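## Task

Type the word "SKY" on the keyboard, one letter at a time in order; every correct letter in sequence counts. Hitting a wrong key, or any key once the final letter is in, fails it, and so does breaking the keyboard by pressing too hard. The keyboard must finish lying flat on the table with its keys facing up, resting there on its own and not held in place by the robot.

## Robot and tools

Robot: a single arm with six revolute joints and a parallel two-finger gripper, plus one camera, cam_wrist (896x504 pixels, pinhole with slight radial distortion, fx=fy=482.525, cx=446.026, cy=248.951, vertical field of view about 55 degrees). Only one arm is ever commanded, so each command row describes that arm alone.

Frames: the scene frame has its origin on the table surface straight beneath the arm base; +z is up, +x is forward, and +y is to the left when facing along +x. The base itself may sit slightly tilted. The gripper frame has the fingers pointing along its +x and closing along its y. end_effector_position (metres) is the spot midway between the finger pads, some 3 to 4 cm back from the tips; end_effector_quat_wxyz is its orientation. This printed position can be inaccurate, especially with the arm stretched out.

Tool execute_actions takes "actions", a list holding zero or one item, and an optional boolean "pictures" (images come by default). An empty list just reports the state. A wait is {"steps": N}, N from 1 to 300, issuing nothing new. A motion is {"rows": [...], "steps": N} with 1 to 15 rows and N up to 15 (default 15); each control step lasts 1/30 s, one row is used per step, and the final row is held for any remaining steps. A rejected call sends nothing at all.

Each row is exactly 7 numbers: six absolute joint target angles in radians, in the order waist, shoulder, elbow, wrist pitch, wrist yaw, wrist roll, followed by the gripper opening. These are targets, not increments, and use the same values as the Joint positions line. Ranges: waist -3.054 to 3.054, shoulder 0.000 to 3.142, elbow 0.000 to 2.356, wrist pitch -1.571 to 1.571, wrist yaw -1.571 to 1.571, wrist roll -3.142 to 3.142. The true end stops can differ by up to 0.010 rad; a target more than 0.010 past a stated end, and also beyond the joint's latest angle, gets the call refused. Targets past the real end are clipped and produce a "joint sent to its limit" line, possibly referring to a previous move. The opening is a unitless value from -1 to 1: +1 fully open (0.088 m pad gap), about -0.80 where empty fingers touch, anything lower changes nothing. Fully closing takes at least roughly half a second.

Motion limits: each step, the target passed to a joint stays within a set distance of its measured angle (0.211 rad for waist, shoulder, elbow; 0.213 wrist pitch; 0.267 wrist yaw; 0.228 wrist roll), and if the commanded pose would move the hand over 70 mm from where it is, every target is pulled back proportionally. Large moves therefore need several calls. Friction may leave a joint short of its target, especially at long reach, and tiny changes may not happen, so read Joint positions after each move.

While you are composing a reply, the arm continues toward the last row sent, until it has nearly stopped or a step is HELD. Think briefly between calls when precise timing matters.

Tool zoom_image: "camera" must be "cam_wrist"; "region" is [x0, y0, x1, y1] in pixels of the latest full image, top-left at (0,0), no larger than 504 by 504. Useful to read key labels.

Tool finished_scene: pass "scene" as the current scene number. It ends that scene for good, reports success, and gives the next task if any. Call it only after the last letter is typed and the keyboard is resting flat. Replying without any tool call ends everything.

Result lines: state pose and velocities (m/s, rad/s); Joint positions and Joint velocities in column order, then the pad gap in m and m/s; grip_measured on the opening scale (can be offset by about 1 mm of gap, and reads narrower while squeezing); grip_effort_n, motor effort in newtons, negative means closing, can be large even when just moving or against a stop, n/a at start; Joint torques (total drive output, nonzero in free air) and External joint torques (estimated outside push including friction; "no reading" if absent). "joint command not followed" means a clearance check altered targets; HELD marks steps where your row was not fully sent. MOTOR HOT appears from 50 °C; at 95 °C an OVER-TEMPERATURE FAULT holds the arm, and if it does not cool the arm loses power and falls.

Typing approach: find the keyboard in cam_wrist, open or close the gripper to make a narrow probe, place a fingertip above each key, then descend a few millimetres with small gentle steps and lift again. Press lightly: excessive force breaks the keyboard. Watch External joint torques for contact. Load limits in N m: waist 17.8, shoulder 22, elbow 22, wrist pitch 5.8, wrist yaw 5.78, wrist roll 5.42; hitting one triggers a TORQUE FAULT that freezes the arm for 10 s and drops the remainder of the call. Avoid touching neighbouring keys, avoid any extra keypress after the word, do not tilt, push or drag the keyboard, and never knock anything off the table. Move smoothly and efficiently; faults and jerky, forceful motion are penalised.

Each tool is called after "Emit:" as name(argument=value, ...) on one line, values as JSON.

## Session

Emit:
execute_actions(actions=[])

Scene clock: 0.00 s of 4023.00 s.
end_effector_position=(+0.2875, +0.1624, +0.1960) grip_measured=-0.776 grip_effort_n=n/a end_effector_quat_wxyz=(+0.749, -0.381, +0.520, +0.151) end_effector_velocity=(-0.004, +0.000, -0.002) end_effector_angular_velocity=(+0.008, +0.016, -0.007)
Joint positions: [-0.293  0.919  1.221 -1.204 -0.601 -0.753  0.001]
Joint velocities: [-0.002 -0.002 -0.002 -0.022 -0.007 -0.007 -0.   ]
Joint torques (N m, as the arm reports them, + toward a larger angle): no reading
External joint torques (N m, as the arm's controller estimates them; a push from outside toward a larger angle lowers the number): no reading
Motor temperatures (°C, as the motors report them): [29 28 26 28 25 25]
Heat: hottest waist 29 °C (+0.0 °C/min).

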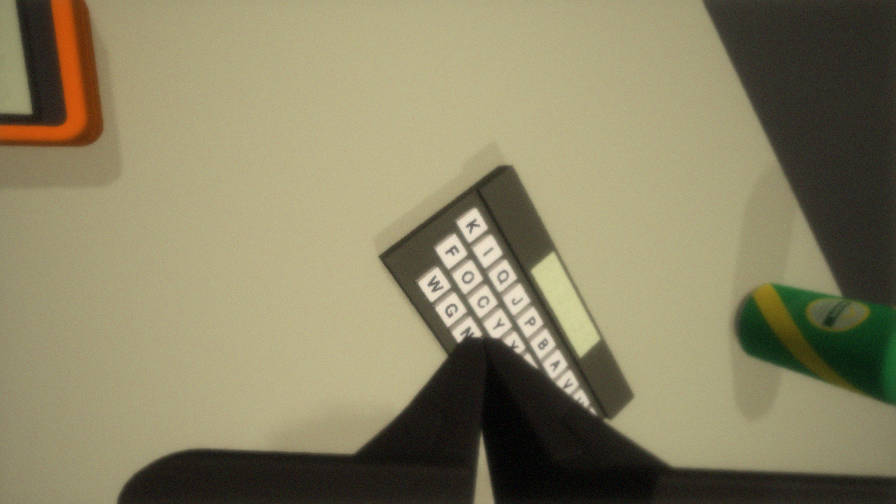

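Emit:
zoom_image(camera="cam_wrist", region=[370, 150, 650, 430])

Emit:
zoom_image(camera="cam_wrist", region=[420, 290, 620, 430])

Region (370, 150, 650, 430) of cam_wrist's 896x504 image, scaled by 1.800, with more detail than that image has.

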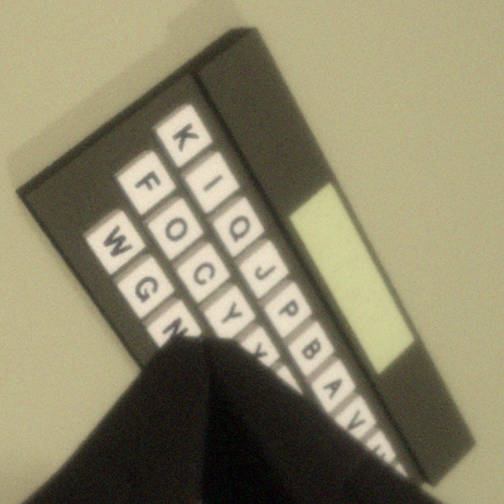

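Region (420, 290, 620, 430) of cam_wrist's 896x504 image, scaled by 2.520, with more detail than that image has; it fills the top 353 rows of this view, and the rest is white.

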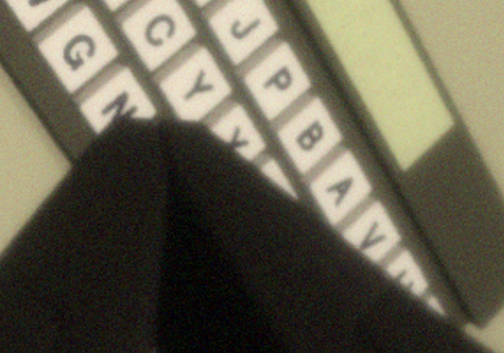

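Emit:
execute_actions(actions=[{"rows": [[-0.2938,0.9222,1.2204,-1.2038,-0.6017,-0.7506,-0.8],[-0.2959,0.9315,1.2186,-1.2032,-0.6036,-0.7436,-0.8],[-0.2994,0.9462,1.2158,-1.2022,-0.6066,-0.7325,-0.8],[-0.3040,0.9659,1.2120,-1.2009,-0.6106,-0.7176,-0.8],[-0.3096,0.9899,1.2074,-1.1992,-0.6155,-0.6995,-0.8],[-0.3161,1.0179,1.2020,-1.1974,-0.6212,-0.6784,-0.8],[-0.3234,1.0491,1.1960,-1.1953,-0.6276,-0.6548,-0.8],[-0.3314,1.0831,1.1895,-1.1930,-0.6346,-0.6292,-0.8],[-0.3399,1.1192,1.1826,-1.1906,-0.6420,-0.6019,-0.8],[-0.3487,1.1571,1.1753,-1.1880,-0.6497,-0.5734,-0.8],[-0.3578,1.1960,1.1679,-1.1854,-0.6577,-0.5440,-0.8],[-0.3671,1.2354,1.1603,-1.1828,-0.6658,-0.5143,-0.8],[-0.3763,1.2748,1.1527,-1.1802,-0.6738,-0.4845,-0.8],[-0.3854,1.3137,1.1453,-1.1776,-0.6818,-0.4551,-0.8],[-0.3942,1.3516,1.1380,-1.1750,-0.6895,-0.4266,-0.8]], "steps": 15}], pictures=false)

Emit:
execute_actions(actions=[{"rows": [[-0.4027,1.3877,1.1311,-1.1726,-0.6969,-0.3993,-0.8],[-0.4107,1.4217,1.1246,-1.1703,-0.7039,-0.3737,-0.8],[-0.4180,1.4529,1.1186,-1.1682,-0.7103,-0.3501,-0.8],[-0.4245,1.4809,1.1132,-1.1664,-0.7160,-0.3290,-0.8],[-0.4301,1.5049,1.1086,-1.1647,-0.7209,-0.3109,-0.8],[-0.4347,1.5246,1.1048,-1.1634,-0.7249,-0.2960,-0.8],[-0.4382,1.5393,1.1020,-1.1624,-0.7279,-0.2849,-0.8],[-0.4403,1.5486,1.1002,-1.1618,-0.7298,-0.2779,-0.8],[-0.4411,1.5518,1.0996,-1.1616,-0.7305,-0.2755,-0.8]], "steps": 15}], pictures=false)

Emit:
execute_actions(actions=[{"steps": 6}])

Scene clock: 9.43 s of 4023.00 s.
end_effector_position=(+0.3116, +0.0917, +0.1438) grip_measured=-0.778 grip_effort_n=-83.5 end_effector_quat_wxyz=(+0.755, -0.152, +0.636, +0.043) end_effector_velocity=(+0.019, -0.256, -0.204) end_effector_angular_velocity=(+0.700, +0.587, -1.807)
Joint positions: [-0.366  1.239  1.171 -1.183 -0.662 -0.509  0.001]
Joint velocities: [-0.261  1.145 -0.232  0.066 -0.242  0.813 -0.   ]
Joint torques (N m, as the arm reports them, + toward a larger angle): [-2.91 -2.34  3.44  0.52 -0.14  0.08]
External joint torques (N m, as the arm's controller estimates them; a push from outside toward a larger angle lowers the number): [-0.08  0.65 -0.91  0.04 -0.16  0.07]
Motor temperatures (°C, as the motors report them): [29 28 27 29 25 25]
Heat: hottest waist 29 °C (+0.0 °C/min).
Steps of this call (steps 1 to 90: nothing new was sent; then 5.93 s passed at rest; steps 91 to 105: all 15 steps of this action). Readings (joint positions):
91: [-0.293 0.919 1.221 -1.204 -0.601 -0.753]
92: [-0.293 0.920 1.221 -1.204 -0.601 -0.753]
94: [-0.295 0.928 1.221 -1.204 -0.601 -0.742]
98: [-0.311 0.996 1.218 -1.198 -0.617 -0.686]
105: the state above

Scene clock: 9.93 s of 4023.00 s.
end_effector_position=(+0.3026, +0.0273, +0.0903) grip_measured=-0.778 grip_effort_n=-83.5 end_effector_quat_wxyz=(+0.703, +0.078, +0.702, -0.080) end_effector_velocity=(+0.001, -0.001, +0.000) end_effector_angular_velocity=(+0.017, -0.016, -0.047)
Joint positions: [-0.437  1.541  1.108 -1.163 -0.724 -0.282  0.001]
Joint velocities: [-0.012  0.002 -0.007  0.007 -0.022  0.037 -0.   ]
Joint torques (N m, as the arm reports them, + toward a larger angle): [-3.93 -2.99  3.56  0.24 -0.16  0.09]
External joint torques (N m, as the arm's controller estimates them; a push from outside toward a larger angle lowers the number): [ 0.07  0.88 -0.62 -0.01 -0.14  0.09]
Motor temperatures (°C, as the motors report them): [29 28 27 29 25 25]
Heat: hottest waist 29 °C (+0.0 °C/min).
Steps of this call (steps 1 to 15: all 15 steps of this action). Readings (joint positions):
1: [-0.375 1.277 1.163 -1.180 -0.670 -0.481]
2: [-0.383 1.315 1.155 -1.177 -0.677 -0.453]
4: [-0.400 1.385 1.141 -1.173 -0.691 -0.402]
8: [-0.425 1.494 1.118 -1.166 -0.711 -0.322]
15: the state above

Scene clock: 10.13 s of 4023.00 s.
end_effector_position=(+0.3026, +0.0268, +0.0898) grip_measured=-0.778 grip_effort_n=-83.5 end_effector_quat_wxyz=(+0.703, +0.081, +0.702, -0.082) end_effector_velocity=(-0.000, -0.003, -0.001) end_effector_angular_velocity=(-0.006, +0.004, +0.004)
Joint positions: [-0.438  1.544  1.108 -1.163 -0.725 -0.279  0.001]
Joint velocities: [-0.002  0.007 -0.002  0.007  0.007 -0.007 -0.   ]
Joint torques (N m, as the arm reports them, + toward a larger angle): [-3.8  -3.09  3.53  0.27 -0.2   0.1 ]
External joint torques (N m, as the arm's controller estimates them; a push from outside toward a larger angle lowers the number): [ 0.18  0.8  -0.66  0.03 -0.18  0.1 ]
Motor temperatures (°C, as the motors report them): [29 28 27 29 25 25]
Heat: hottest waist 29 °C (+0.0 °C/min).
Steps of this call (steps 1 to 6: the robot went on to your last target). Readings (joint positions):
1: [-0.437 1.542 1.108 -1.163 -0.724 -0.281]
2: [-0.437 1.542 1.108 -1.163 -0.724 -0.280]
4: [-0.438 1.543 1.108 -1.163 -0.725 -0.279]
6: the state above

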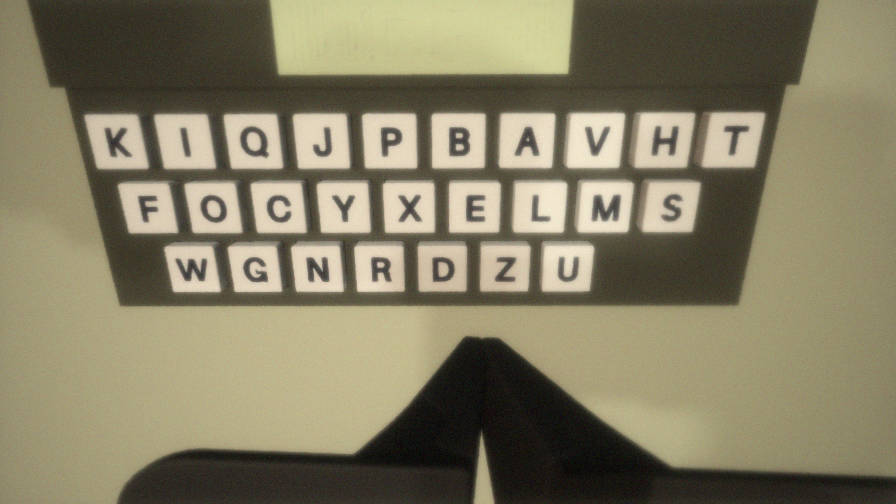

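Emit:
zoom_image(camera="cam_wrist", region=[420, 95, 780, 315])

Emit:
zoom_image(camera="cam_wrist", region=[70, 95, 430, 315])

Emit:
zoom_image(camera="cam_wrist", region=[430, 320, 540, 400])

Emit:
zoom_image(camera="cam_wrist", region=[330, 320, 700, 504])

Region (420, 95, 780, 315) of cam_wrist's 896x504 image, scaled by 1.400, with more detail than that image has.

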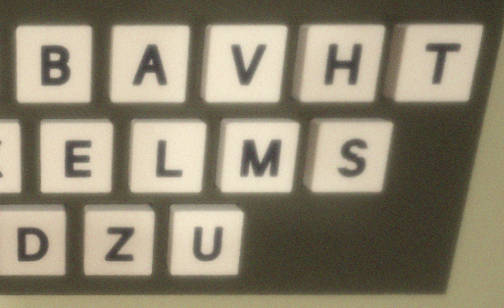

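Region (70, 95, 430, 315) of cam_wrist's 896x504 image, scaled by 1.400, with more detail than that image has.

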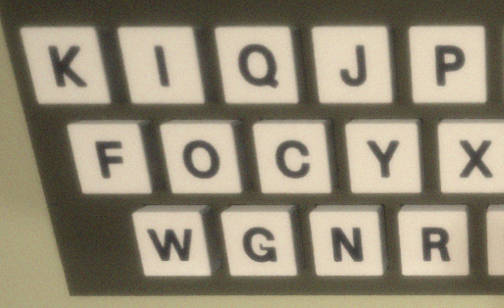

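Region (430, 320, 540, 400) of cam_wrist's 896x504 image, scaled by 4.582, with more detail than that image has; it fills the top 367 rows of this view, and the rest is white.

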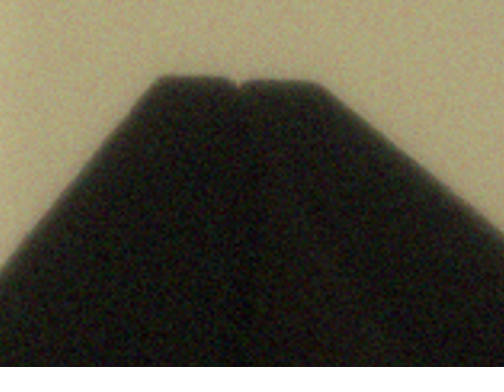

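Region (330, 320, 700, 504) of cam_wrist's 896x504 image, scaled by 1.362, with more detail than that image has; it fills the top 251 rows of this view, and the rest is white.

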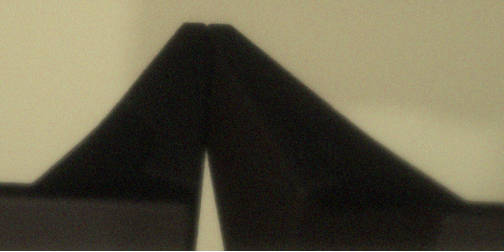

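Emit:
execute_actions(actions=[{"rows": [[-0.4428,1.5546,1.1100,-1.1601,-0.7295,-0.2800,-0.8],[-0.4450,1.5627,1.1214,-1.1558,-0.7290,-0.2870,-0.8],[-0.4484,1.5751,1.1242,-1.1491,-0.7290,-0.2916,-0.8],[-0.4528,1.5910,1.1278,-1.1405,-0.7290,-0.2975,-0.8],[-0.4579,1.6098,1.1319,-1.1305,-0.7290,-0.3044,-0.8],[-0.4636,1.6305,1.1366,-1.1193,-0.7290,-0.3121,-0.8],[-0.4697,1.6524,1.1415,-1.1075,-0.7290,-0.3202,-0.8],[-0.4758,1.6748,1.1464,-1.0956,-0.7290,-0.3285,-0.8],[-0.4819,1.6967,1.1513,-1.0838,-0.7290,-0.3366,-0.8],[-0.4876,1.7174,1.1560,-1.0726,-0.7290,-0.3443,-0.8],[-0.4927,1.7362,1.1601,-1.0626,-0.7290,-0.3512,-0.8],[-0.4971,1.7521,1.1637,-1.0540,-0.7290,-0.3571,-0.8],[-0.5005,1.7645,1.1665,-1.0473,-0.7290,-0.3617,-0.8],[-0.5027,1.7726,1.1683,-1.0430,-0.7290,-0.3646,-0.8],[-0.5035,1.7754,1.1689,-1.0415,-0.7290,-0.3657,-0.8]], "steps": 15}], pictures=false)

Emit:
execute_actions(actions=[{"rows": [[-0.5035,1.7754,1.1689,-1.0415,-0.7290,-0.3657,-0.8],[-0.5035,1.7754,1.1689,-1.0415,-0.7290,-0.3657,-0.8],[-0.5002,1.7754,1.1584,-1.0415,-0.7290,-0.3622,-0.8],[-0.4970,1.7754,1.1484,-1.0415,-0.7290,-0.3587,-0.8],[-0.4952,1.7758,1.1458,-1.0375,-0.7290,-0.3564,-0.8],[-0.4933,1.7762,1.1435,-1.0330,-0.7290,-0.3537,-0.8],[-0.4913,1.7766,1.1411,-1.0284,-0.7290,-0.3511,-0.8],[-0.4893,1.7771,1.1388,-1.0239,-0.7290,-0.3484,-0.8],[-0.4873,1.7775,1.1365,-1.0194,-0.7290,-0.3458,-0.8],[-0.4860,1.7778,1.1349,-1.0164,-0.7290,-0.3440,-0.8]], "steps": 15}], pictures=false)

Emit:
execute_actions(actions=[{"steps": 3}])

Emit:
zoom_image(camera="cam_wrist", region=[290, 210, 590, 410])

Emit:
zoom_image(camera="cam_wrist", region=[410, 280, 560, 380])

Scene clock: 19.10 s of 4023.00 s.
end_effector_position=(+0.3178, -0.0252, +0.0712) grip_measured=-0.778 grip_effort_n=-83.5 end_effector_quat_wxyz=(+0.703, +0.082, +0.702, -0.081) end_effector_velocity=(+0.006, -0.095, -0.042) end_effector_angular_velocity=(+0.038, +0.030, -0.056)
Joint positions: [-0.493  1.74   1.151 -1.059 -0.725 -0.351  0.001]
Joint velocities: [-0.105  0.364  0.056  0.154 -0.007 -0.125 -0.   ]
Joint torques (N m, as the arm reports them, + toward a larger angle): [-4.3  -4.5   5.72  0.18 -0.15 -0.09]
External joint torques (N m, as the arm's controller estimates them; a push from outside toward a larger angle lowers the number): [ 0.29  0.81  1.38  0.01 -0.07 -0.08]
Motor temperatures (°C, as the motors report them): [30 28 27 29 26 25]
Heat: hottest waist 30 °C (+3.1 °C/min).
Steps of this call (steps 1 to 15: the robot went on to your last target; steps 16 to 90: nothing new was sent; then 5.47 s passed at rest; steps 91 to 105: all 15 steps of this action). Readings (joint positions):
91: [-0.438 1.545 1.108 -1.163 -0.725 -0.278]
92: [-0.439 1.546 1.108 -1.162 -0.725 -0.278]
94: [-0.442 1.555 1.110 -1.156 -0.725 -0.284]
98: [-0.457 1.612 1.125 -1.125 -0.725 -0.306]
105: the state above

Scene clock: 19.60 s of 4023.00 s.
end_effector_position=(+0.3193, -0.0325, +0.0633) grip_measured=-0.778 grip_effort_n=-83.5 end_effector_quat_wxyz=(+0.703, +0.082, +0.702, -0.081) end_effector_velocity=(-0.000, +0.001, -0.004) end_effector_angular_velocity=(+0.018, -0.012, -0.019)
Joint positions: [-0.489  1.77   1.145 -1.02  -0.725 -0.348  0.001]
Joint velocities: [ 0.002  0.002 -0.017  0.022 -0.022  0.022 -0.   ]
Joint torques (N m, as the arm reports them, + toward a larger angle): [-4.13 -3.99  3.24  0.26 -0.16  0.13]
External joint torques (N m, as the arm's controller estimates them; a push from outside toward a larger angle lowers the number): [ 0.76  0.87 -0.91  0.   -0.12  0.13]
Motor temperatures (°C, as the motors report them): [30 28 27 29 26 25]
Heat: hottest waist 30 °C (+3.1 °C/min).
Steps of this call (steps 1 to 15: all 15 steps of this action). Readings (joint positions):
1: [-0.496 1.750 1.152 -1.054 -0.725 -0.354]
2: [-0.498 1.757 1.153 -1.051 -0.725 -0.357]
4: [-0.499 1.764 1.153 -1.048 -0.725 -0.358]
8: [-0.497 1.766 1.153 -1.036 -0.725 -0.356]
15: the state above

Scene clock: 19.70 s of 4023.00 s.
end_effector_position=(+0.3193, -0.0325, +0.0631) grip_measured=-0.778 grip_effort_n=-83.5 end_effector_quat_wxyz=(+0.703, +0.082, +0.702, -0.081) end_effector_velocity=(-0.001, +0.001, +0.001) end_effector_angular_velocity=(+0.008, -0.001, +0.015)
Joint positions: [-0.488  1.77   1.144 -1.019 -0.725 -0.347  0.001]
Joint velocities: [-0.002 -0.002 -0.002 -0.007 -0.007 -0.022 -0.   ]
Joint torques (N m, as the arm reports them, + toward a larger angle): [-4.1  -3.93  3.11  0.29 -0.15  0.09]
External joint torques (N m, as the arm's controller estimates them; a push from outside toward a larger angle lowers the number): [ 0.8   0.82 -0.92  0.05 -0.13  0.09]
Motor temperatures (°C, as the motors report them): [30 28 27 29 26 25]
Heat: hottest waist 30 °C (+3.0 °C/min).
Steps of this call (steps 1 to 3: the robot went on to your last target). Readings (joint positions):
1: [-0.488 1.770 1.144 -1.019 -0.725 -0.347]
2: [-0.488 1.770 1.144 -1.019 -0.725 -0.347]
3: the state above

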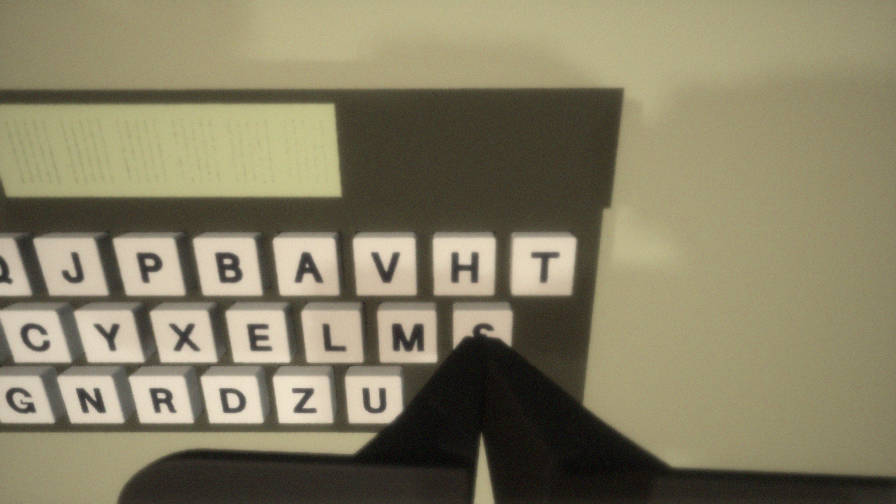

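Region (290, 210, 590, 410) of cam_wrist's 896x504 image, scaled by 1.680, with more detail than that image has.

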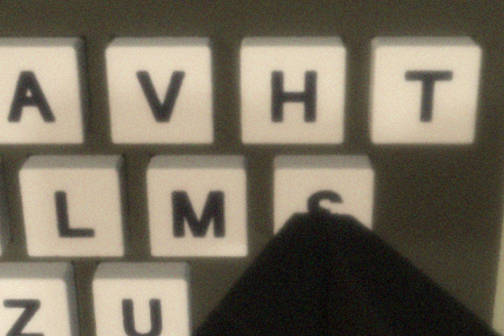

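Region (410, 280, 560, 380) of cam_wrist's 896x504 image, scaled by 3.360, with more detail than that image has.

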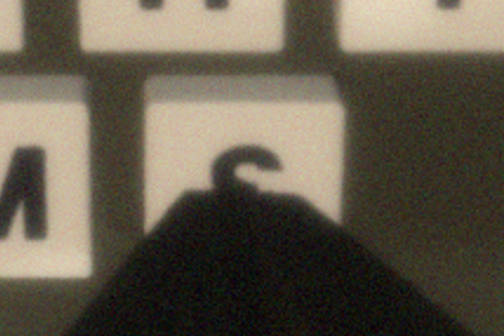

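Emit:
execute_actions(actions=[{"rows": [[-0.4847,1.7786,1.1333,-1.0134,-0.7290,-0.3422,-0.8],[-0.4825,1.7794,1.1307,-1.0084,-0.7290,-0.3393,-0.8],[-0.4803,1.7800,1.1281,-1.0033,-0.7290,-0.3364,-0.8],[-0.4781,1.7805,1.1255,-0.9983,-0.7290,-0.3335,-0.8],[-0.4763,1.7809,1.1235,-0.9943,-0.7290,-0.3311,-0.8],[-0.4748,1.7812,1.1216,-0.9908,-0.7290,-0.3291,-0.8],[-0.4732,1.7816,1.1198,-0.9873,-0.7290,-0.3270,-0.8],[-0.4717,1.7819,1.1180,-0.9838,-0.7290,-0.3250,-0.8],[-0.4702,1.7823,1.1162,-0.9803,-0.7290,-0.3229,-0.8],[-0.4686,1.7826,1.1144,-0.9767,-0.7290,-0.3209,-0.8],[-0.4671,1.7829,1.1125,-0.9732,-0.7290,-0.3188,-0.8],[-0.4658,1.7832,1.1110,-0.9702,-0.7290,-0.3170,-0.8],[-0.4644,1.7835,1.1094,-0.9672,-0.7290,-0.3153,-0.8]], "steps": 15}], pictures=false)

Emit:
execute_actions(actions=[{"steps": 3}])

Emit:
execute_actions(actions=[{"rows": [[-0.4687,1.7752,1.1215,-0.9720,-0.7250,-0.3200,-0.8],[-0.4727,1.7682,1.1325,-0.9753,-0.7250,-0.3246,-0.8],[-0.4753,1.7676,1.1356,-0.9813,-0.7250,-0.3281,-0.8],[-0.4793,1.7668,1.1403,-0.9904,-0.7250,-0.3334,-0.8],[-0.4841,1.7657,1.1460,-1.0014,-0.7250,-0.3398,-0.8],[-0.4892,1.7646,1.1520,-1.0130,-0.7250,-0.3466,-0.8],[-0.4938,1.7636,1.1575,-1.0235,-0.7230,-0.3527,-0.8],[-0.4973,1.7628,1.1616,-1.0315,-0.7210,-0.3574,-0.8],[-0.4991,1.7624,1.1637,-1.0355,-0.7200,-0.3598,-0.8],[-0.4950,1.7614,1.1647,-1.0358,-0.7198,-0.3550,-0.8],[-0.4870,1.7584,1.1676,-1.0366,-0.7192,-0.3440,-0.8],[-0.4755,1.7538,1.1722,-1.0379,-0.7183,-0.3304,-0.8],[-0.4632,1.7475,1.1783,-1.0397,-0.7171,-0.3142,-0.8],[-0.4481,1.7399,1.1859,-1.0419,-0.7155,-0.2944,-0.8],[-0.4306,1.7310,1.1946,-1.0444,-0.7138,-0.2714,-0.8]], "steps": 15}], pictures=false)

Emit:
execute_actions(actions=[{"rows": [[-0.4110,1.7211,1.2043,-1.0472,-0.7118,-0.2457,-0.8],[-0.3897,1.7103,1.2149,-1.0503,-0.7097,-0.2177,-0.8],[-0.3670,1.6988,1.2262,-1.0535,-0.7074,-0.1880,-0.8],[-0.3433,1.6868,1.2380,-1.0569,-0.7050,-0.1568,-0.8],[-0.3189,1.6744,1.2502,-1.0604,-0.7026,-0.1248,-0.8],[-0.2942,1.6619,1.2625,-1.0640,-0.7001,-0.0924,-0.8],[-0.2694,1.6494,1.2748,-1.0675,-0.6976,-0.0599,-0.8],[-0.2450,1.6370,1.2870,-1.0710,-0.6952,-0.0279,-0.8],[-0.2213,1.6250,1.2988,-1.0744,-0.6928,0.0033,-0.8],[-0.1986,1.6130,1.3101,-1.0776,-0.6905,0.0330,-0.8],[-0.1773,1.6020,1.3207,-1.0807,-0.6884,0.0610,-0.8],[-0.1577,1.5918,1.3304,-1.0835,-0.6864,0.0867,-0.8],[-0.1402,1.5827,1.3391,-1.0860,-0.6847,0.1097,-0.8],[-0.1251,1.5749,1.3467,-1.0882,-0.6831,0.1295,-0.8],[-0.1128,1.5684,1.3528,-1.0900,-0.6819,0.1457,-0.8]], "steps": 15}], pictures=false)

Emit:
execute_actions(actions=[{"rows": [[-0.1035,1.5636,1.3574,-1.0913,-0.6810,0.1578,-0.8],[-0.0977,1.5605,1.3603,-1.0921,-0.6804,0.1654,-0.8],[-0.0957,1.5595,1.3613,-1.0924,-0.6802,0.1681,-0.8],[-0.0957,1.5595,1.3613,-1.0924,-0.6802,0.1681,-0.8],[-0.0957,1.5595,1.3613,-1.0924,-0.6802,0.1681,-0.8],[-0.0957,1.5595,1.3613,-1.0924,-0.6802,0.1681,-0.8],[-0.0957,1.5684,1.3508,-1.0904,-0.6802,0.1681,-0.8],[-0.0957,1.5750,1.3408,-1.0884,-0.6802,0.1681,-0.8],[-0.0936,1.5758,1.3377,-1.0836,-0.6796,0.1708,-0.8],[-0.0910,1.5764,1.3345,-1.0779,-0.6789,0.1740,-0.8],[-0.0884,1.5769,1.3313,-1.0722,-0.6782,0.1771,-0.8],[-0.0858,1.5774,1.3281,-1.0665,-0.6774,0.1803,-0.8],[-0.0834,1.5779,1.3252,-1.0613,-0.6768,0.1833,-0.8],[-0.0817,1.5783,1.3231,-1.0575,-0.6763,0.1854,-0.8],[-0.0806,1.5785,1.3217,-1.0551,-0.6760,0.1867,-0.8]], "steps": 15}], pictures=false)

Emit:
execute_actions(actions=[{"steps": 8}])

Emit:
zoom_image(camera="cam_wrist", region=[420, 270, 800, 470])

Emit:
zoom_image(camera="cam_wrist", region=[420, 290, 600, 400])

Scene clock: 33.97 s of 4023.00 s.
end_effector_position=(+0.3192, -0.0330, +0.0542) grip_measured=-0.778 grip_effort_n=-83.5 end_effector_quat_wxyz=(+0.703, +0.081, +0.702, -0.081) end_effector_velocity=(-0.001, +0.001, -0.009) end_effector_angular_velocity=(+0.003, -0.008, +0.005)
Joint positions: [-0.469  1.775  1.121 -0.974 -0.725 -0.321  0.001]
Joint velocities: [ 0.017 -0.002 -0.032  0.051 -0.007  0.022  0.   ]
Joint torques (N m, as the arm reports them, + toward a larger angle): [-4.05 -3.83  3.05  0.31 -0.14  0.09]
External joint torques (N m, as the arm's controller estimates them; a push from outside toward a larger angle lowers the number): [ 0.88  1.04 -0.97  0.06 -0.12  0.09]
Motor temperatures (°C, as the motors report them): [31 29 27 28 26 25]
Heat: hottest waist 31 °C (+3.5 °C/min).
Steps of this call (steps 1 to 15: the robot went on to your last target; steps 16 to 90: nothing new was sent; then 10.77 s passed at rest; steps 91 to 105: all 15 steps of this action). Readings (joint positions):
91: [-0.488 1.770 1.144 -1.018 -0.725 -0.346]
92: [-0.488 1.770 1.143 -1.016 -0.725 -0.345]
94: [-0.486 1.771 1.141 -1.010 -0.725 -0.342]
98: [-0.478 1.773 1.133 -0.995 -0.725 -0.333]
105: the state above

Scene clock: 34.07 s of 4023.00 s.
end_effector_position=(+0.3192, -0.0330, +0.0537) grip_measured=-0.778 grip_effort_n=-83.5 end_effector_quat_wxyz=(+0.703, +0.081, +0.702, -0.082) end_effector_velocity=(-0.001, -0.003, -0.001) end_effector_angular_velocity=(-0.012, -0.005, +0.014)
Joint positions: [-0.468  1.775  1.12  -0.971 -0.725 -0.319  0.001]
Joint velocities: [-0.002 -0.002 -0.012  0.022  0.007 -0.007 -0.   ]
Joint torques (N m, as the arm reports them, + toward a larger angle): [-4.12 -3.86  3.01  0.3  -0.14  0.08]
External joint torques (N m, as the arm's controller estimates them; a push from outside toward a larger angle lowers the number): [ 0.8   0.96 -1.02  0.03 -0.12  0.08]
Motor temperatures (°C, as the motors report them): [31 29 27 28 26 25]
Heat: hottest waist 31 °C (+3.5 °C/min).
Steps of this call (steps 1 to 3: the robot went on to your last target). Readings (joint positions):
1: [-0.468 1.775 1.120 -0.973 -0.725 -0.320]
2: [-0.468 1.775 1.120 -0.972 -0.725 -0.319]
3: the state above

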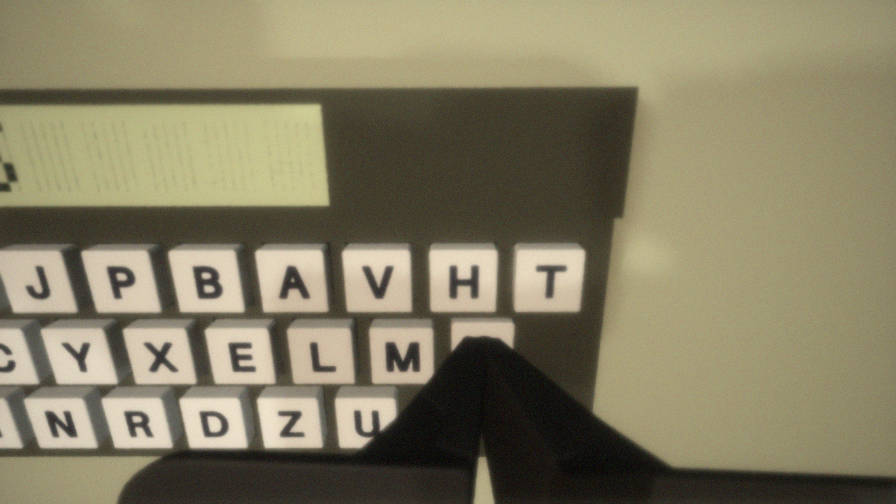

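Scene clock: 34.57 s of 4023.00 s.
end_effector_position=(+0.3240, -0.0257, +0.0652) grip_measured=-0.778 grip_effort_n=-83.5 end_effector_quat_wxyz=(+0.701, +0.083, +0.703, -0.085) end_effector_velocity=(+0.057, +0.107, -0.007) end_effector_angular_velocity=(-0.011, +0.062, -0.035)
Joint positions: [-0.47   1.76   1.165 -1.036 -0.721 -0.316  0.001]
Joint velocities: [ 0.33  -0.149  0.159 -0.081  0.022  0.432 -0.   ]
Joint torques (N m, as the arm reports them, + toward a larger angle): [-3.48 -6.39  5.99  0.06  0.06  0.07]
External joint torques (N m, as the arm's controller estimates them; a push from outside toward a larger angle lowers the number): [ 0.81 -1.11  1.62 -0.19  0.16  0.09]
Motor temperatures (°C, as the motors report them): [31 29 27 28 26 25]
Heat: hottest waist 31 °C (+3.5 °C/min).
Steps of this call (steps 1 to 15: all 15 steps of this action). Readings (joint positions):
1: [-0.468 1.775 1.120 -0.971 -0.725 -0.319]
2: [-0.468 1.775 1.120 -0.971 -0.725 -0.319]
4: [-0.470 1.775 1.122 -0.975 -0.725 -0.322]
8: [-0.483 1.774 1.138 -1.006 -0.725 -0.341]
15: the state above

Scene clock: 35.07 s of 4023.00 s.
end_effector_position=(+0.3653, +0.0912, +0.0673) grip_measured=-0.778 grip_effort_n=-83.5 end_effector_quat_wxyz=(+0.702, +0.077, +0.703, -0.081) end_effector_velocity=(+0.028, +0.224, +0.019) end_effector_angular_velocity=(+0.066, -0.038, +0.042)
Joint positions: [-0.161  1.601  1.321 -1.081 -0.694  0.079  0.001]
Joint velocities: [ 0.515 -0.291  0.261 -0.095  0.037  0.637 -0.   ]
Joint torques (N m, as the arm reports them, + toward a larger angle): [-3.95 -6.38  5.32  0.04  0.24  0.11]
External joint torques (N m, as the arm's controller estimates them; a push from outside toward a larger angle lowers the number): [ 0.81 -1.13  1.41 -0.15  0.18  0.1 ]
Motor temperatures (°C, as the motors report them): [31 29 27 28 26 25]
Heat: hottest waist 31 °C (+3.4 °C/min).
Steps of this call (steps 1 to 15: all 15 steps of this action). Readings (joint positions):
1: [-0.458 1.755 1.171 -1.039 -0.720 -0.298]
2: [-0.443 1.747 1.178 -1.041 -0.718 -0.279]
4: [-0.406 1.729 1.197 -1.047 -0.715 -0.231]
8: [-0.315 1.683 1.243 -1.059 -0.707 -0.116]
15: the state above

Scene clock: 35.57 s of 4023.00 s.
end_effector_position=(+0.3678, +0.1177, +0.0650) grip_measured=-0.778 grip_effort_n=-83.5 end_effector_quat_wxyz=(+0.704, +0.080, +0.701, -0.080) end_effector_velocity=(-0.014, +0.003, -0.029) end_effector_angular_velocity=(+0.027, +0.057, -0.037)
Joint positions: [-0.088  1.568  1.339 -1.068 -0.683  0.178  0.001]
Joint velocities: [ 0.061  0.007 -0.085  0.066 -0.007  0.066  0.   ]
Joint torques (N m, as the arm reports them, + toward a larger angle): [-3.37 -4.85  3.33  0.29  0.18  0.07]
External joint torques (N m, as the arm's controller estimates them; a push from outside toward a larger angle lowers the number): [ 0.8   0.93 -0.93  0.03  0.18  0.07]
Motor temperatures (°C, as the motors report them): [31 29 27 28 26 25]
Heat: hottest waist 31 °C (+3.4 °C/min).
Steps of this call (steps 1 to 15: all 15 steps of this action). Readings (joint positions):
1: [-0.144 1.592 1.329 -1.083 -0.693 0.099]
2: [-0.130 1.584 1.336 -1.085 -0.692 0.117]
4: [-0.111 1.573 1.346 -1.088 -0.691 0.140]
8: [-0.100 1.568 1.351 -1.090 -0.688 0.159]
15: the state above

Scene clock: 35.83 s of 4023.00 s.
end_effector_position=(+0.3673, +0.1174, +0.0622) grip_measured=-0.778 grip_effort_n=-83.5 end_effector_quat_wxyz=(+0.703, +0.081, +0.702, -0.081) end_effector_velocity=(+0.001, +0.002, -0.000) end_effector_angular_velocity=(+0.008, -0.005, -0.001)
Joint positions: [-0.083  1.57   1.331 -1.058 -0.682  0.184  0.001]
Joint velocities: [ 0.002 -0.002 -0.002  0.007 -0.007  0.007 -0.   ]
Joint torques (N m, as the arm reports them, + toward a larger angle): [-3.43 -5.    3.25  0.25  0.19  0.12]
External joint torques (N m, as the arm's controller estimates them; a push from outside toward a larger angle lowers the number): [ 0.71  0.8  -1.    0.    0.18  0.13]
Motor temperatures (°C, as the motors report them): [31 29 27 28 26 25]
Heat: hottest waist 31 °C (+3.3 °C/min).
Steps of this call (steps 1 to 8: the robot went on to your last target). Readings (joint positions):
1: [-0.086 1.568 1.336 -1.065 -0.683 0.180]
2: [-0.085 1.569 1.334 -1.063 -0.683 0.181]
4: [-0.084 1.570 1.332 -1.060 -0.682 0.182]
8: the state above

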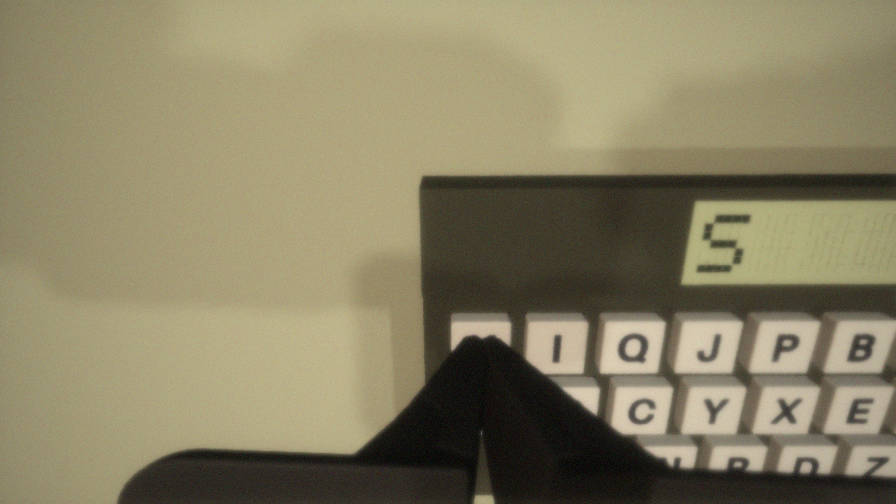

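Region (420, 270, 800, 470) of cam_wrist's 896x504 image, scaled by 1.326, with more detail than that image has; it fills the top 265 rows of this view, and the rest is white.

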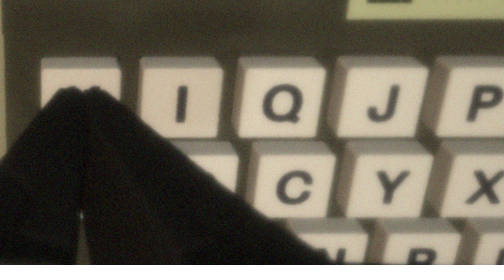

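Region (420, 290, 600, 400) of cam_wrist's 896x504 image, scaled by 2.800, with more detail than that image has.

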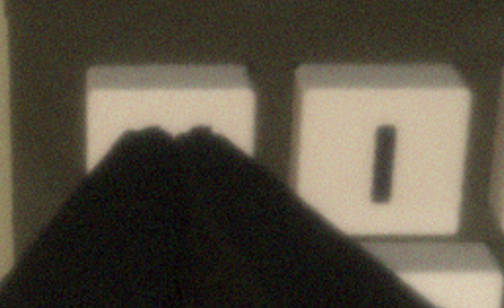

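Emit:
execute_actions(actions=[])

Scene clock: 38.13 s of 4023.00 s.
end_effector_position=(+0.3673, +0.1174, +0.0622) grip_measured=-0.778 grip_effort_n=-83.5 end_effector_quat_wxyz=(+0.703, +0.081, +0.702, -0.081) end_effector_velocity=(-0.002, +0.002, -0.000) end_effector_angular_velocity=(+0.008, +0.007, +0.005)
Joint positions: [-0.083  1.57   1.331 -1.057 -0.682  0.184  0.001]
Joint velocities: [ 0.002 -0.002 -0.002 -0.007 -0.007 -0.007  0.   ]
Joint torques (N m, as the arm reports them, + toward a larger angle): [-3.52 -4.93  3.27  0.28  0.15  0.1 ]
External joint torques (N m, as the arm's controller estimates them; a push from outside toward a larger angle lowers the number): [ 0.65  0.81 -0.92  0.03  0.15  0.1 ]
Motor temperatures (°C, as the motors report them): [31 29 27 28 26 25]
Heat: hottest waist 31 °C (+3.1 °C/min).
Steps of this call (steps 1 to 30: the robot went on to your last target; steps 31 to 69: nothing new was sent). Readings (joint positions):
1: [-0.083 1.570 1.331 -1.057 -0.682 0.184]
2: [-0.083 1.570 1.331 -1.057 -0.682 0.184]
4: [-0.083 1.570 1.331 -1.057 -0.682 0.184]
8: [-0.083 1.570 1.331 -1.057 -0.682 0.184]
69: the state above
The arm was judged still, so your last target was given up. Only a new action makes it travel on or press farther. Fingers that are still opening or closing keep moving.

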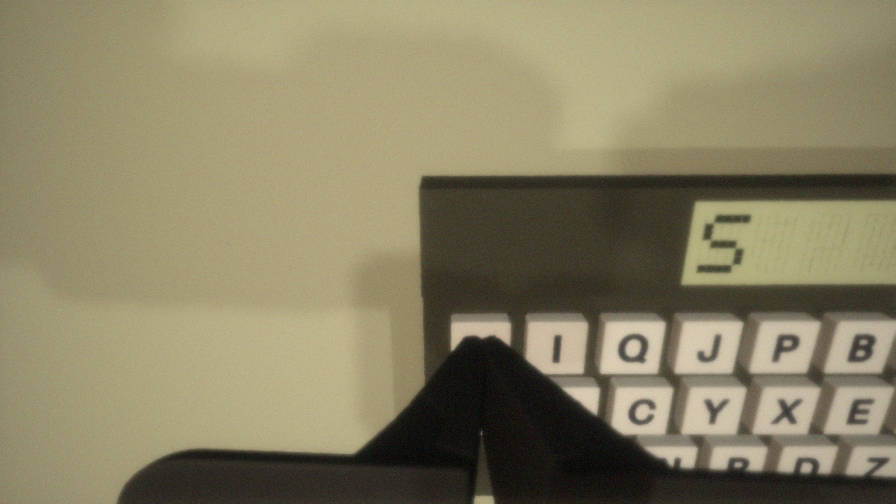

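Emit:
zoom_image(camera="cam_wrist", region=[420, 290, 760, 480])

Region (420, 290, 760, 480) of cam_wrist's 896x504 image, scaled by 1.482, with more detail than that image has; it fills the top 282 rows of this view, and the rest is white.

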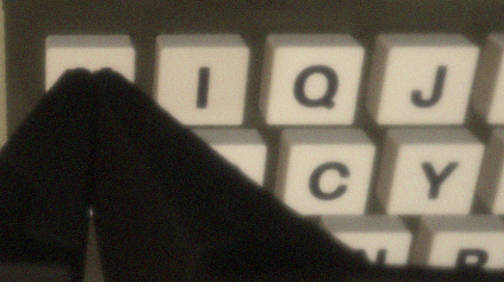

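Emit:
execute_actions(actions=[{"rows": [[-0.0803,1.5791,1.3213,-1.0532,-0.6759,0.1871,-0.8],[-0.0793,1.5798,1.3201,-1.0499,-0.6757,0.1883,-0.8],[-0.0779,1.5801,1.3184,-1.0456,-0.6753,0.1900,-0.8],[-0.0761,1.5804,1.3162,-1.0404,-0.6748,0.1922,-0.8],[-0.0741,1.5808,1.3136,-1.0346,-0.6742,0.1948,-0.8],[-0.0719,1.5813,1.3109,-1.0297,-0.6736,0.1975,-0.8],[-0.0696,1.5818,1.3081,-1.0247,-0.6729,0.2004,-0.8],[-0.0674,1.5822,1.3054,-1.0198,-0.6723,0.2031,-0.8],[-0.0653,1.5826,1.3028,-1.0152,-0.6717,0.2056,-0.8],[-0.0635,1.5830,1.3006,-1.0112,-0.6712,0.2079,-0.8],[-0.0621,1.5833,1.2989,-1.0081,-0.6708,0.2096,-0.8],[-0.0611,1.5835,1.2977,-1.0060,-0.6706,0.2108,-0.8],[-0.0608,1.5836,1.2973,-1.0053,-0.6705,0.2112,-0.8]], "steps": 15}], pictures=true)

Emit:
execute_actions(actions=[{"rows": [[-0.0647,1.5824,1.3086,-1.0087,-0.6757,0.2069,-0.8],[-0.0694,1.5812,1.3209,-1.0139,-0.6811,0.2016,-0.8],[-0.0710,1.5812,1.3228,-1.0174,-0.6815,0.1997,-0.8],[-0.0734,1.5812,1.3258,-1.0226,-0.6822,0.1967,-0.8],[-0.0764,1.5812,1.3295,-1.0293,-0.6830,0.1930,-0.8],[-0.0798,1.5812,1.3336,-1.0368,-0.6840,0.1888,-0.8],[-0.0844,1.5812,1.3370,-1.0446,-0.6852,0.1830,-0.8],[-0.0911,1.5812,1.3386,-1.0522,-0.6868,0.1746,-0.8],[-0.0994,1.5812,1.3381,-1.0591,-0.6887,0.1642,-0.8],[-0.1088,1.5812,1.3307,-1.0649,-0.6909,0.1522,-0.8],[-0.1191,1.5812,1.3202,-1.0693,-0.6931,0.1391,-0.8],[-0.1297,1.5812,1.3087,-1.0718,-0.6953,0.1255,-0.8],[-0.1403,1.5812,1.2950,-1.0709,-0.6974,0.1119,-0.8],[-0.1511,1.5812,1.2849,-1.0681,-0.6995,0.0982,-0.8],[-0.1623,1.5812,1.2743,-1.0653,-0.7017,0.0837,-0.8]], "steps": 15}], pictures=false)

Emit:
execute_actions(actions=[{"rows": [[-0.1737,1.5816,1.2631,-1.0635,-0.7040,0.0691,-0.8],[-0.1848,1.5821,1.2514,-1.0608,-0.7062,0.0549,-0.8],[-0.1954,1.5825,1.2394,-1.0574,-0.7083,0.0412,-0.8],[-0.2055,1.5830,1.2274,-1.0534,-0.7103,0.0283,-0.8],[-0.2149,1.5834,1.2158,-1.0493,-0.7122,0.0163,-0.8],[-0.2234,1.5838,1.2047,-1.0449,-0.7140,0.0054,-0.8],[-0.2310,1.5843,1.1945,-1.0407,-0.7155,-0.0043,-0.8],[-0.2375,1.5847,1.1856,-1.0368,-0.7169,-0.0126,-0.8],[-0.2428,1.5851,1.1781,-1.0334,-0.7181,-0.0193,-0.8],[-0.2467,1.5856,1.1724,-1.0307,-0.7189,-0.0243,-0.8],[-0.2491,1.5860,1.1688,-1.0289,-0.7195,-0.0274,-0.8],[-0.2500,1.5860,1.1675,-1.0283,-0.7196,-0.0285,-0.8]], "steps": 15}], pictures=true)

Scene clock: 70.70 s of 4023.00 s.
end_effector_position=(+0.3686, +0.1172, +0.0544) grip_measured=-0.778 grip_effort_n=-83.5 end_effector_quat_wxyz=(+0.705, +0.080, +0.700, -0.080) end_effector_velocity=(-0.006, +0.002, -0.005) end_effector_angular_velocity=(+0.025, +0.025, -0.019)
Joint positions: [-0.066  1.573  1.31  -1.012 -0.676  0.207  0.001]
Joint velocities: [ 0.007  0.002 -0.017 -0.007 -0.022  0.007 -0.   ]
Joint torques (N m, as the arm reports them, + toward a larger angle): [-3.36 -4.9   3.25  0.42  0.15  0.1 ]
External joint torques (N m, as the arm's controller estimates them; a push from outside toward a larger angle lowers the number): [ 0.71  0.96 -0.91  0.16  0.16  0.1 ]
Motor temperatures (°C, as the motors report them): [32 30 28 28 26 25]
Heat: hottest waist 32 °C (+3.0 °C/min).
Steps of this call (steps 1 to 90: nothing new was sent; then 29.07 s passed at rest; steps 91 to 105: all 15 steps of this action). Readings (joint positions):
91: [-0.083 1.570 1.331 -1.056 -0.682 0.184]
92: [-0.082 1.570 1.331 -1.055 -0.681 0.185]
94: [-0.082 1.570 1.329 -1.050 -0.681 0.186]
98: [-0.076 1.571 1.322 -1.034 -0.680 0.194]
105: the state above

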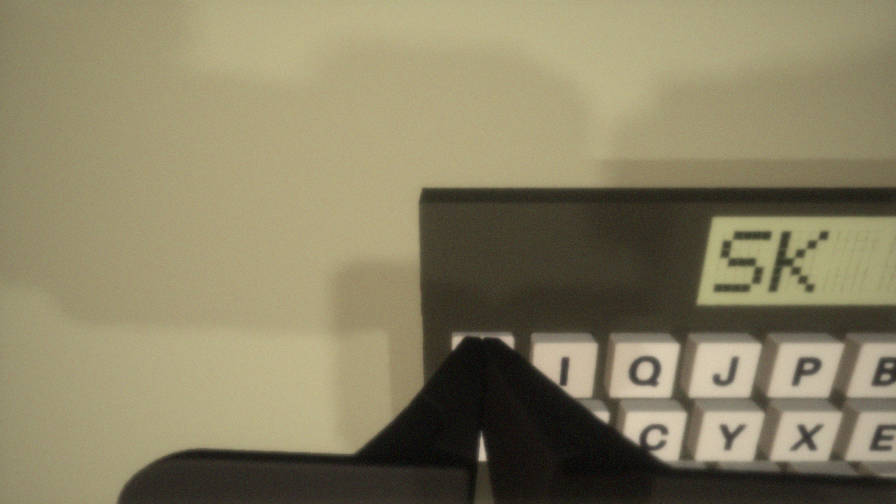

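Scene clock: 71.20 s of 4023.00 s.
end_effector_position=(+0.3645, +0.1028, +0.0662) grip_measured=-0.778 grip_effort_n=-83.5 end_effector_quat_wxyz=(+0.706, +0.077, +0.700, -0.079) end_effector_velocity=(-0.038, -0.103, +0.017) end_effector_angular_velocity=(-0.013, -0.019, +0.023)
Joint positions: [-0.13   1.573  1.311 -1.062 -0.691  0.122  0.001]
Joint velocities: [-0.315 -0.002 -0.222 -0.007 -0.066 -0.403  0.   ]
Joint torques (N m, as the arm reports them, + toward a larger angle): [-4.07 -4.79  2.84  0.01 -0.15 -0.09]
External joint torques (N m, as the arm's controller estimates them; a push from outside toward a larger angle lowers the number): [ 0.23  0.57 -1.18 -0.23 -0.18 -0.09]
Motor temperatures (°C, as the motors report them): [32 30 28 28 26 25]
Heat: hottest waist 32 °C (+3.0 °C/min).
Steps of this call (steps 1 to 15: all 15 steps of this action). Readings (joint positions):
1: [-0.066 1.573 1.310 -1.012 -0.676 0.207]
2: [-0.066 1.573 1.310 -1.012 -0.676 0.207]
4: [-0.066 1.573 1.311 -1.014 -0.676 0.205]
8: [-0.075 1.573 1.321 -1.033 -0.678 0.191]
15: the state above

Scene clock: 71.70 s of 4023.00 s.
end_effector_position=(+0.3401, +0.0599, +0.0620) grip_measured=-0.778 grip_effort_n=-83.5 end_effector_quat_wxyz=(+0.702, +0.081, +0.703, -0.083) end_effector_velocity=(-0.011, -0.009, -0.003) end_effector_angular_velocity=(+0.020, +0.006, +0.015)
Joint positions: [-0.244  1.579  1.181 -1.033 -0.712 -0.02   0.001]
Joint velocities: [-0.032 -0.002 -0.051  0.007 -0.022 -0.066 -0.   ]
Joint torques (N m, as the arm reports them, + toward a larger angle): [-4.01 -4.26  3.39  0.3  -0.17 -0.09]
External joint torques (N m, as the arm's controller estimates them; a push from outside toward a larger angle lowers the number): [ 0.17  0.87 -0.88  0.03 -0.13 -0.09]
Motor temperatures (°C, as the motors report them): [32 30 28 28 26 25]
Heat: hottest waist 32 °C (+3.0 °C/min).
Steps of this call (steps 1 to 15: all 15 steps of this action). Readings (joint positions):
1: [-0.140 1.573 1.302 -1.062 -0.693 0.109]
2: [-0.151 1.573 1.292 -1.062 -0.695 0.096]
4: [-0.172 1.573 1.269 -1.062 -0.698 0.069]
8: [-0.211 1.575 1.224 -1.049 -0.706 0.020]
15: the state above

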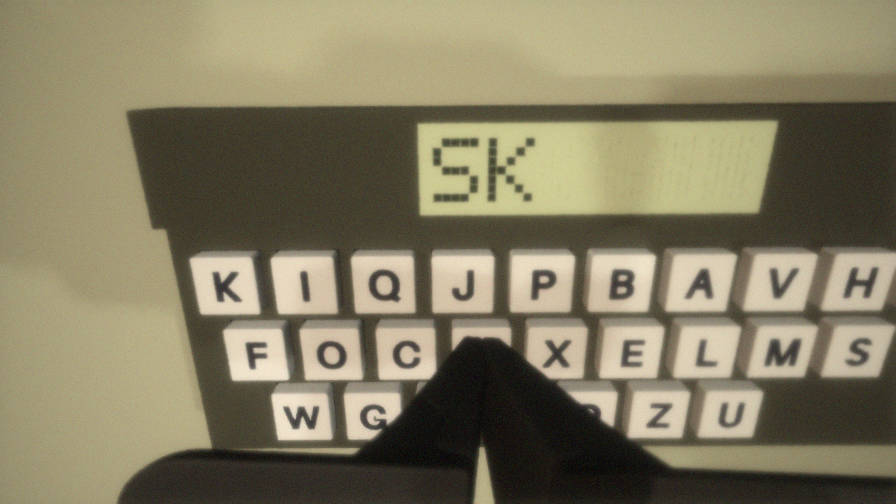

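Emit:
execute_actions(actions=[])

Emit:
zoom_image(camera="cam_wrist", region=[290, 240, 690, 450])

Scene clock: 72.03 s of 4023.00 s.
end_effector_position=(+0.3396, +0.0591, +0.0618) grip_measured=-0.778 grip_effort_n=-83.5 end_effector_quat_wxyz=(+0.702, +0.080, +0.702, -0.082) end_effector_velocity=(-0.002, -0.001, +0.001) end_effector_angular_velocity=(-0.006, +0.006, -0.014)
Joint positions: [-0.246  1.579  1.177 -1.03  -0.713 -0.026  0.001]
Joint velocities: [-0.002 -0.002 -0.002 -0.007  0.007  0.007 -0.   ]
Joint torques (N m, as the arm reports them, + toward a larger angle): [-4.08 -4.36  3.28  0.27 -0.19 -0.09]
External joint torques (N m, as the arm's controller estimates them; a push from outside toward a larger angle lowers the number): [ 0.18  0.56 -0.8   0.03 -0.18 -0.09]
Motor temperatures (°C, as the motors report them): [32 30 28 28 26 25]
Heat: hottest waist 32 °C (+3.0 °C/min).
Steps of this call (steps 1 to 10: the robot went on to your last target). Readings (joint positions):
1: [-0.245 1.579 1.180 -1.032 -0.712 -0.022]
2: [-0.245 1.579 1.179 -1.031 -0.713 -0.023]
4: [-0.246 1.579 1.178 -1.030 -0.713 -0.025]
8: [-0.246 1.579 1.177 -1.030 -0.713 -0.026]
10: the state above

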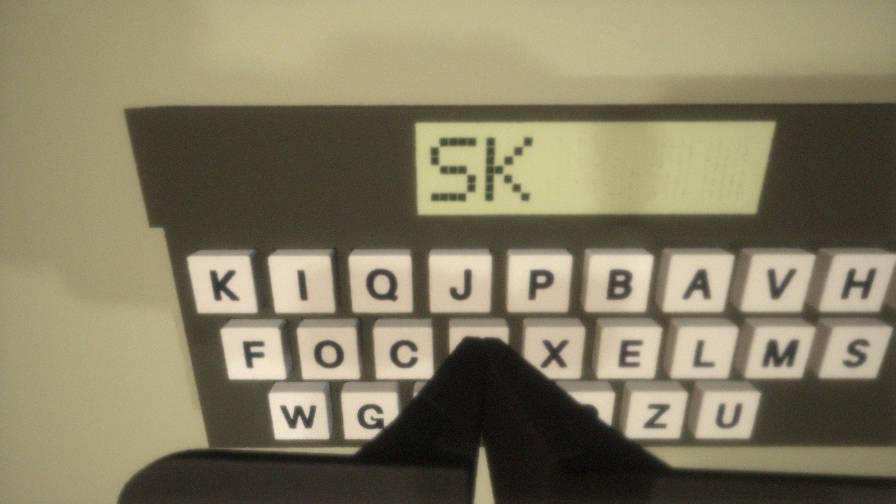

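Region (290, 240, 690, 450) of cam_wrist's 896x504 image, scaled by 1.260, with more detail than that image has; it fills the top 265 rows of this view, and the rest is white.

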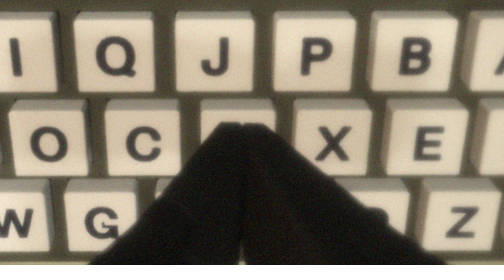

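Emit:
execute_actions(actions=[{"rows": [[-0.2462,1.5861,1.1671,-1.0274,-0.7196,-0.0245,-0.8],[-0.2421,1.5863,1.1659,-1.0252,-0.7196,-0.0196,-0.8],[-0.2404,1.5866,1.1640,-1.0216,-0.7196,-0.0175,-0.8],[-0.2384,1.5869,1.1616,-1.0171,-0.7196,-0.0148,-0.8],[-0.2360,1.5874,1.1589,-1.0119,-0.7196,-0.0117,-0.8],[-0.2334,1.5878,1.1559,-1.0063,-0.7196,-0.0083,-0.8],[-0.2308,1.5883,1.1530,-1.0006,-0.7196,-0.0049,-0.8],[-0.2282,1.5888,1.1500,-0.9949,-0.7196,-0.0015,-0.8],[-0.2258,1.5892,1.1473,-0.9897,-0.7196,0.0017,-0.8],[-0.2237,1.5896,1.1449,-0.9852,-0.7196,0.0044,-0.8],[-0.2221,1.5899,1.1430,-0.9817,-0.7196,0.0065,-0.8],[-0.2211,1.5901,1.1419,-0.9794,-0.7196,0.0079,-0.8],[-0.2207,1.5901,1.1414,-0.9785,-0.7196,0.0084,-0.8]], "steps": 15}], pictures=false)

Emit:
execute_actions(actions=[{"rows": [[-0.2207,1.5901,1.1414,-0.9785,-0.7196,0.0084,-0.8],[-0.2250,1.5885,1.1532,-0.9832,-0.7196,0.0060,-0.8],[-0.2300,1.5870,1.1656,-0.9885,-0.7196,0.0040,-0.8],[-0.2327,1.5870,1.1687,-0.9940,-0.7196,0.0040,-0.8],[-0.2369,1.5870,1.1735,-1.0023,-0.7196,0.0040,-0.8],[-0.2422,1.5870,1.1795,-1.0128,-0.7196,0.0040,-0.8],[-0.2482,1.5870,1.1865,-1.0250,-0.7196,0.0040,-0.8],[-0.2548,1.5870,1.1939,-1.0381,-0.7196,0.0040,-0.8],[-0.2615,1.5870,1.2016,-1.0515,-0.7196,0.0040,-0.8],[-0.2680,1.5870,1.2091,-1.0646,-0.7196,0.0040,-0.8],[-0.2741,1.5870,1.2160,-1.0767,-0.7196,0.0040,-0.8],[-0.2794,1.5870,1.2221,-1.0872,-0.7196,0.0040,-0.8],[-0.2836,1.5870,1.2268,-1.0956,-0.7196,0.0040,-0.8],[-0.2863,1.5870,1.2300,-1.1010,-0.7196,0.0040,-0.8],[-0.2873,1.5870,1.2311,-1.1030,-0.7196,0.0040,-0.8]], "steps": 15}], pictures=true)

Scene clock: 79.37 s of 4023.00 s.
end_effector_position=(+0.3400, +0.0598, +0.0535) grip_measured=-0.778 grip_effort_n=-83.5 end_effector_quat_wxyz=(+0.703, +0.082, +0.702, -0.081) end_effector_velocity=(-0.003, -0.004, -0.003) end_effector_angular_velocity=(-0.008, -0.002, -0.022)
Joint positions: [-0.227  1.581  1.154 -0.985 -0.714  0.003  0.001]
Joint velocities: [-0.002 -0.002 -0.022  0.022  0.007  0.022 -0.   ]
Joint torques (N m, as the arm reports them, + toward a larger angle): [-3.24 -4.1   3.02  0.36 -0.16  0.09]
External joint torques (N m, as the arm's controller estimates them; a push from outside toward a larger angle lowers the number): [ 1.07  0.98 -1.14  0.08 -0.15  0.09]
Motor temperatures (°C, as the motors report them): [32 30 28 28 26 25]
Heat: hottest waist 32 °C (+2.0 °C/min).
Steps of this call (steps 1 to 15: the robot went on to your last target; steps 16 to 90: nothing new was sent; then 3.83 s passed at rest; steps 91 to 105: all 15 steps of this action). Readings (joint positions):
91: [-0.246 1.579 1.177 -1.030 -0.714 -0.026]
92: [-0.246 1.579 1.176 -1.029 -0.714 -0.026]
94: [-0.246 1.579 1.175 -1.025 -0.714 -0.024]
98: [-0.238 1.579 1.167 -1.010 -0.714 -0.013]
105: the state above

Scene clock: 79.87 s of 4023.00 s.
end_effector_position=(+0.3409, +0.0572, +0.0726) grip_measured=-0.778 grip_effort_n=-83.5 end_effector_quat_wxyz=(+0.701, +0.102, +0.698, -0.105) end_effector_velocity=(+0.005, -0.007, +0.046) end_effector_angular_velocity=(-0.014, -0.026, -0.140)
Joint positions: [-0.275  1.581  1.21  -1.081 -0.715  0.004  0.001]
Joint velocities: [-0.12  -0.002  0.129 -0.198 -0.007  0.007 -0.   ]
Joint torques (N m, as the arm reports them, + toward a larger angle): [-3.94 -4.27  5.28  0.03 -0.13 -0.03]
External joint torques (N m, as the arm's controller estimates them; a push from outside toward a larger angle lowers the number): [ 0.17  0.41  1.3  -0.18 -0.12 -0.03]
Motor temperatures (°C, as the motors report them): [32 30 28 28 26 25]
Heat: hottest waist 32 °C (+2.0 °C/min).
Steps of this call (steps 1 to 15: all 15 steps of this action). Readings (joint positions):
1: [-0.227 1.581 1.153 -0.984 -0.714 0.004]
2: [-0.227 1.581 1.153 -0.984 -0.714 0.004]
4: [-0.227 1.581 1.154 -0.985 -0.715 0.004]
8: [-0.237 1.581 1.167 -1.011 -0.715 0.004]
15: the state above

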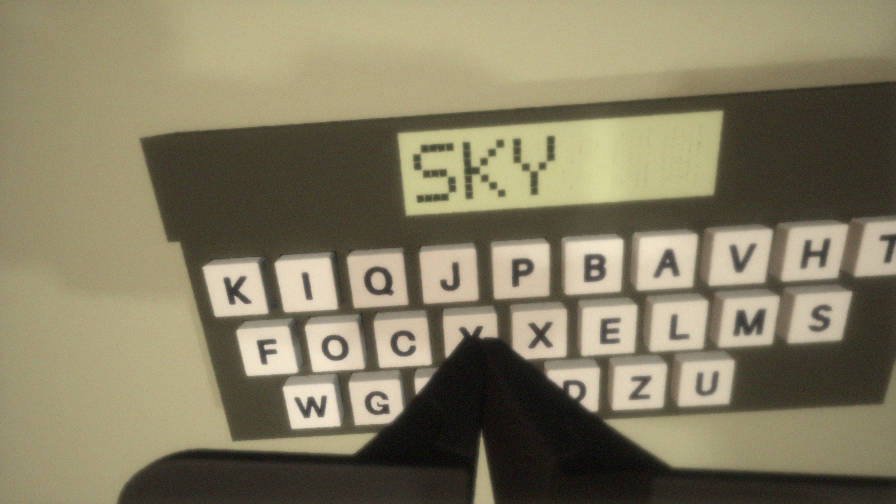

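Emit:
finished_scene(scene=2)

The scene is finished: the task was done.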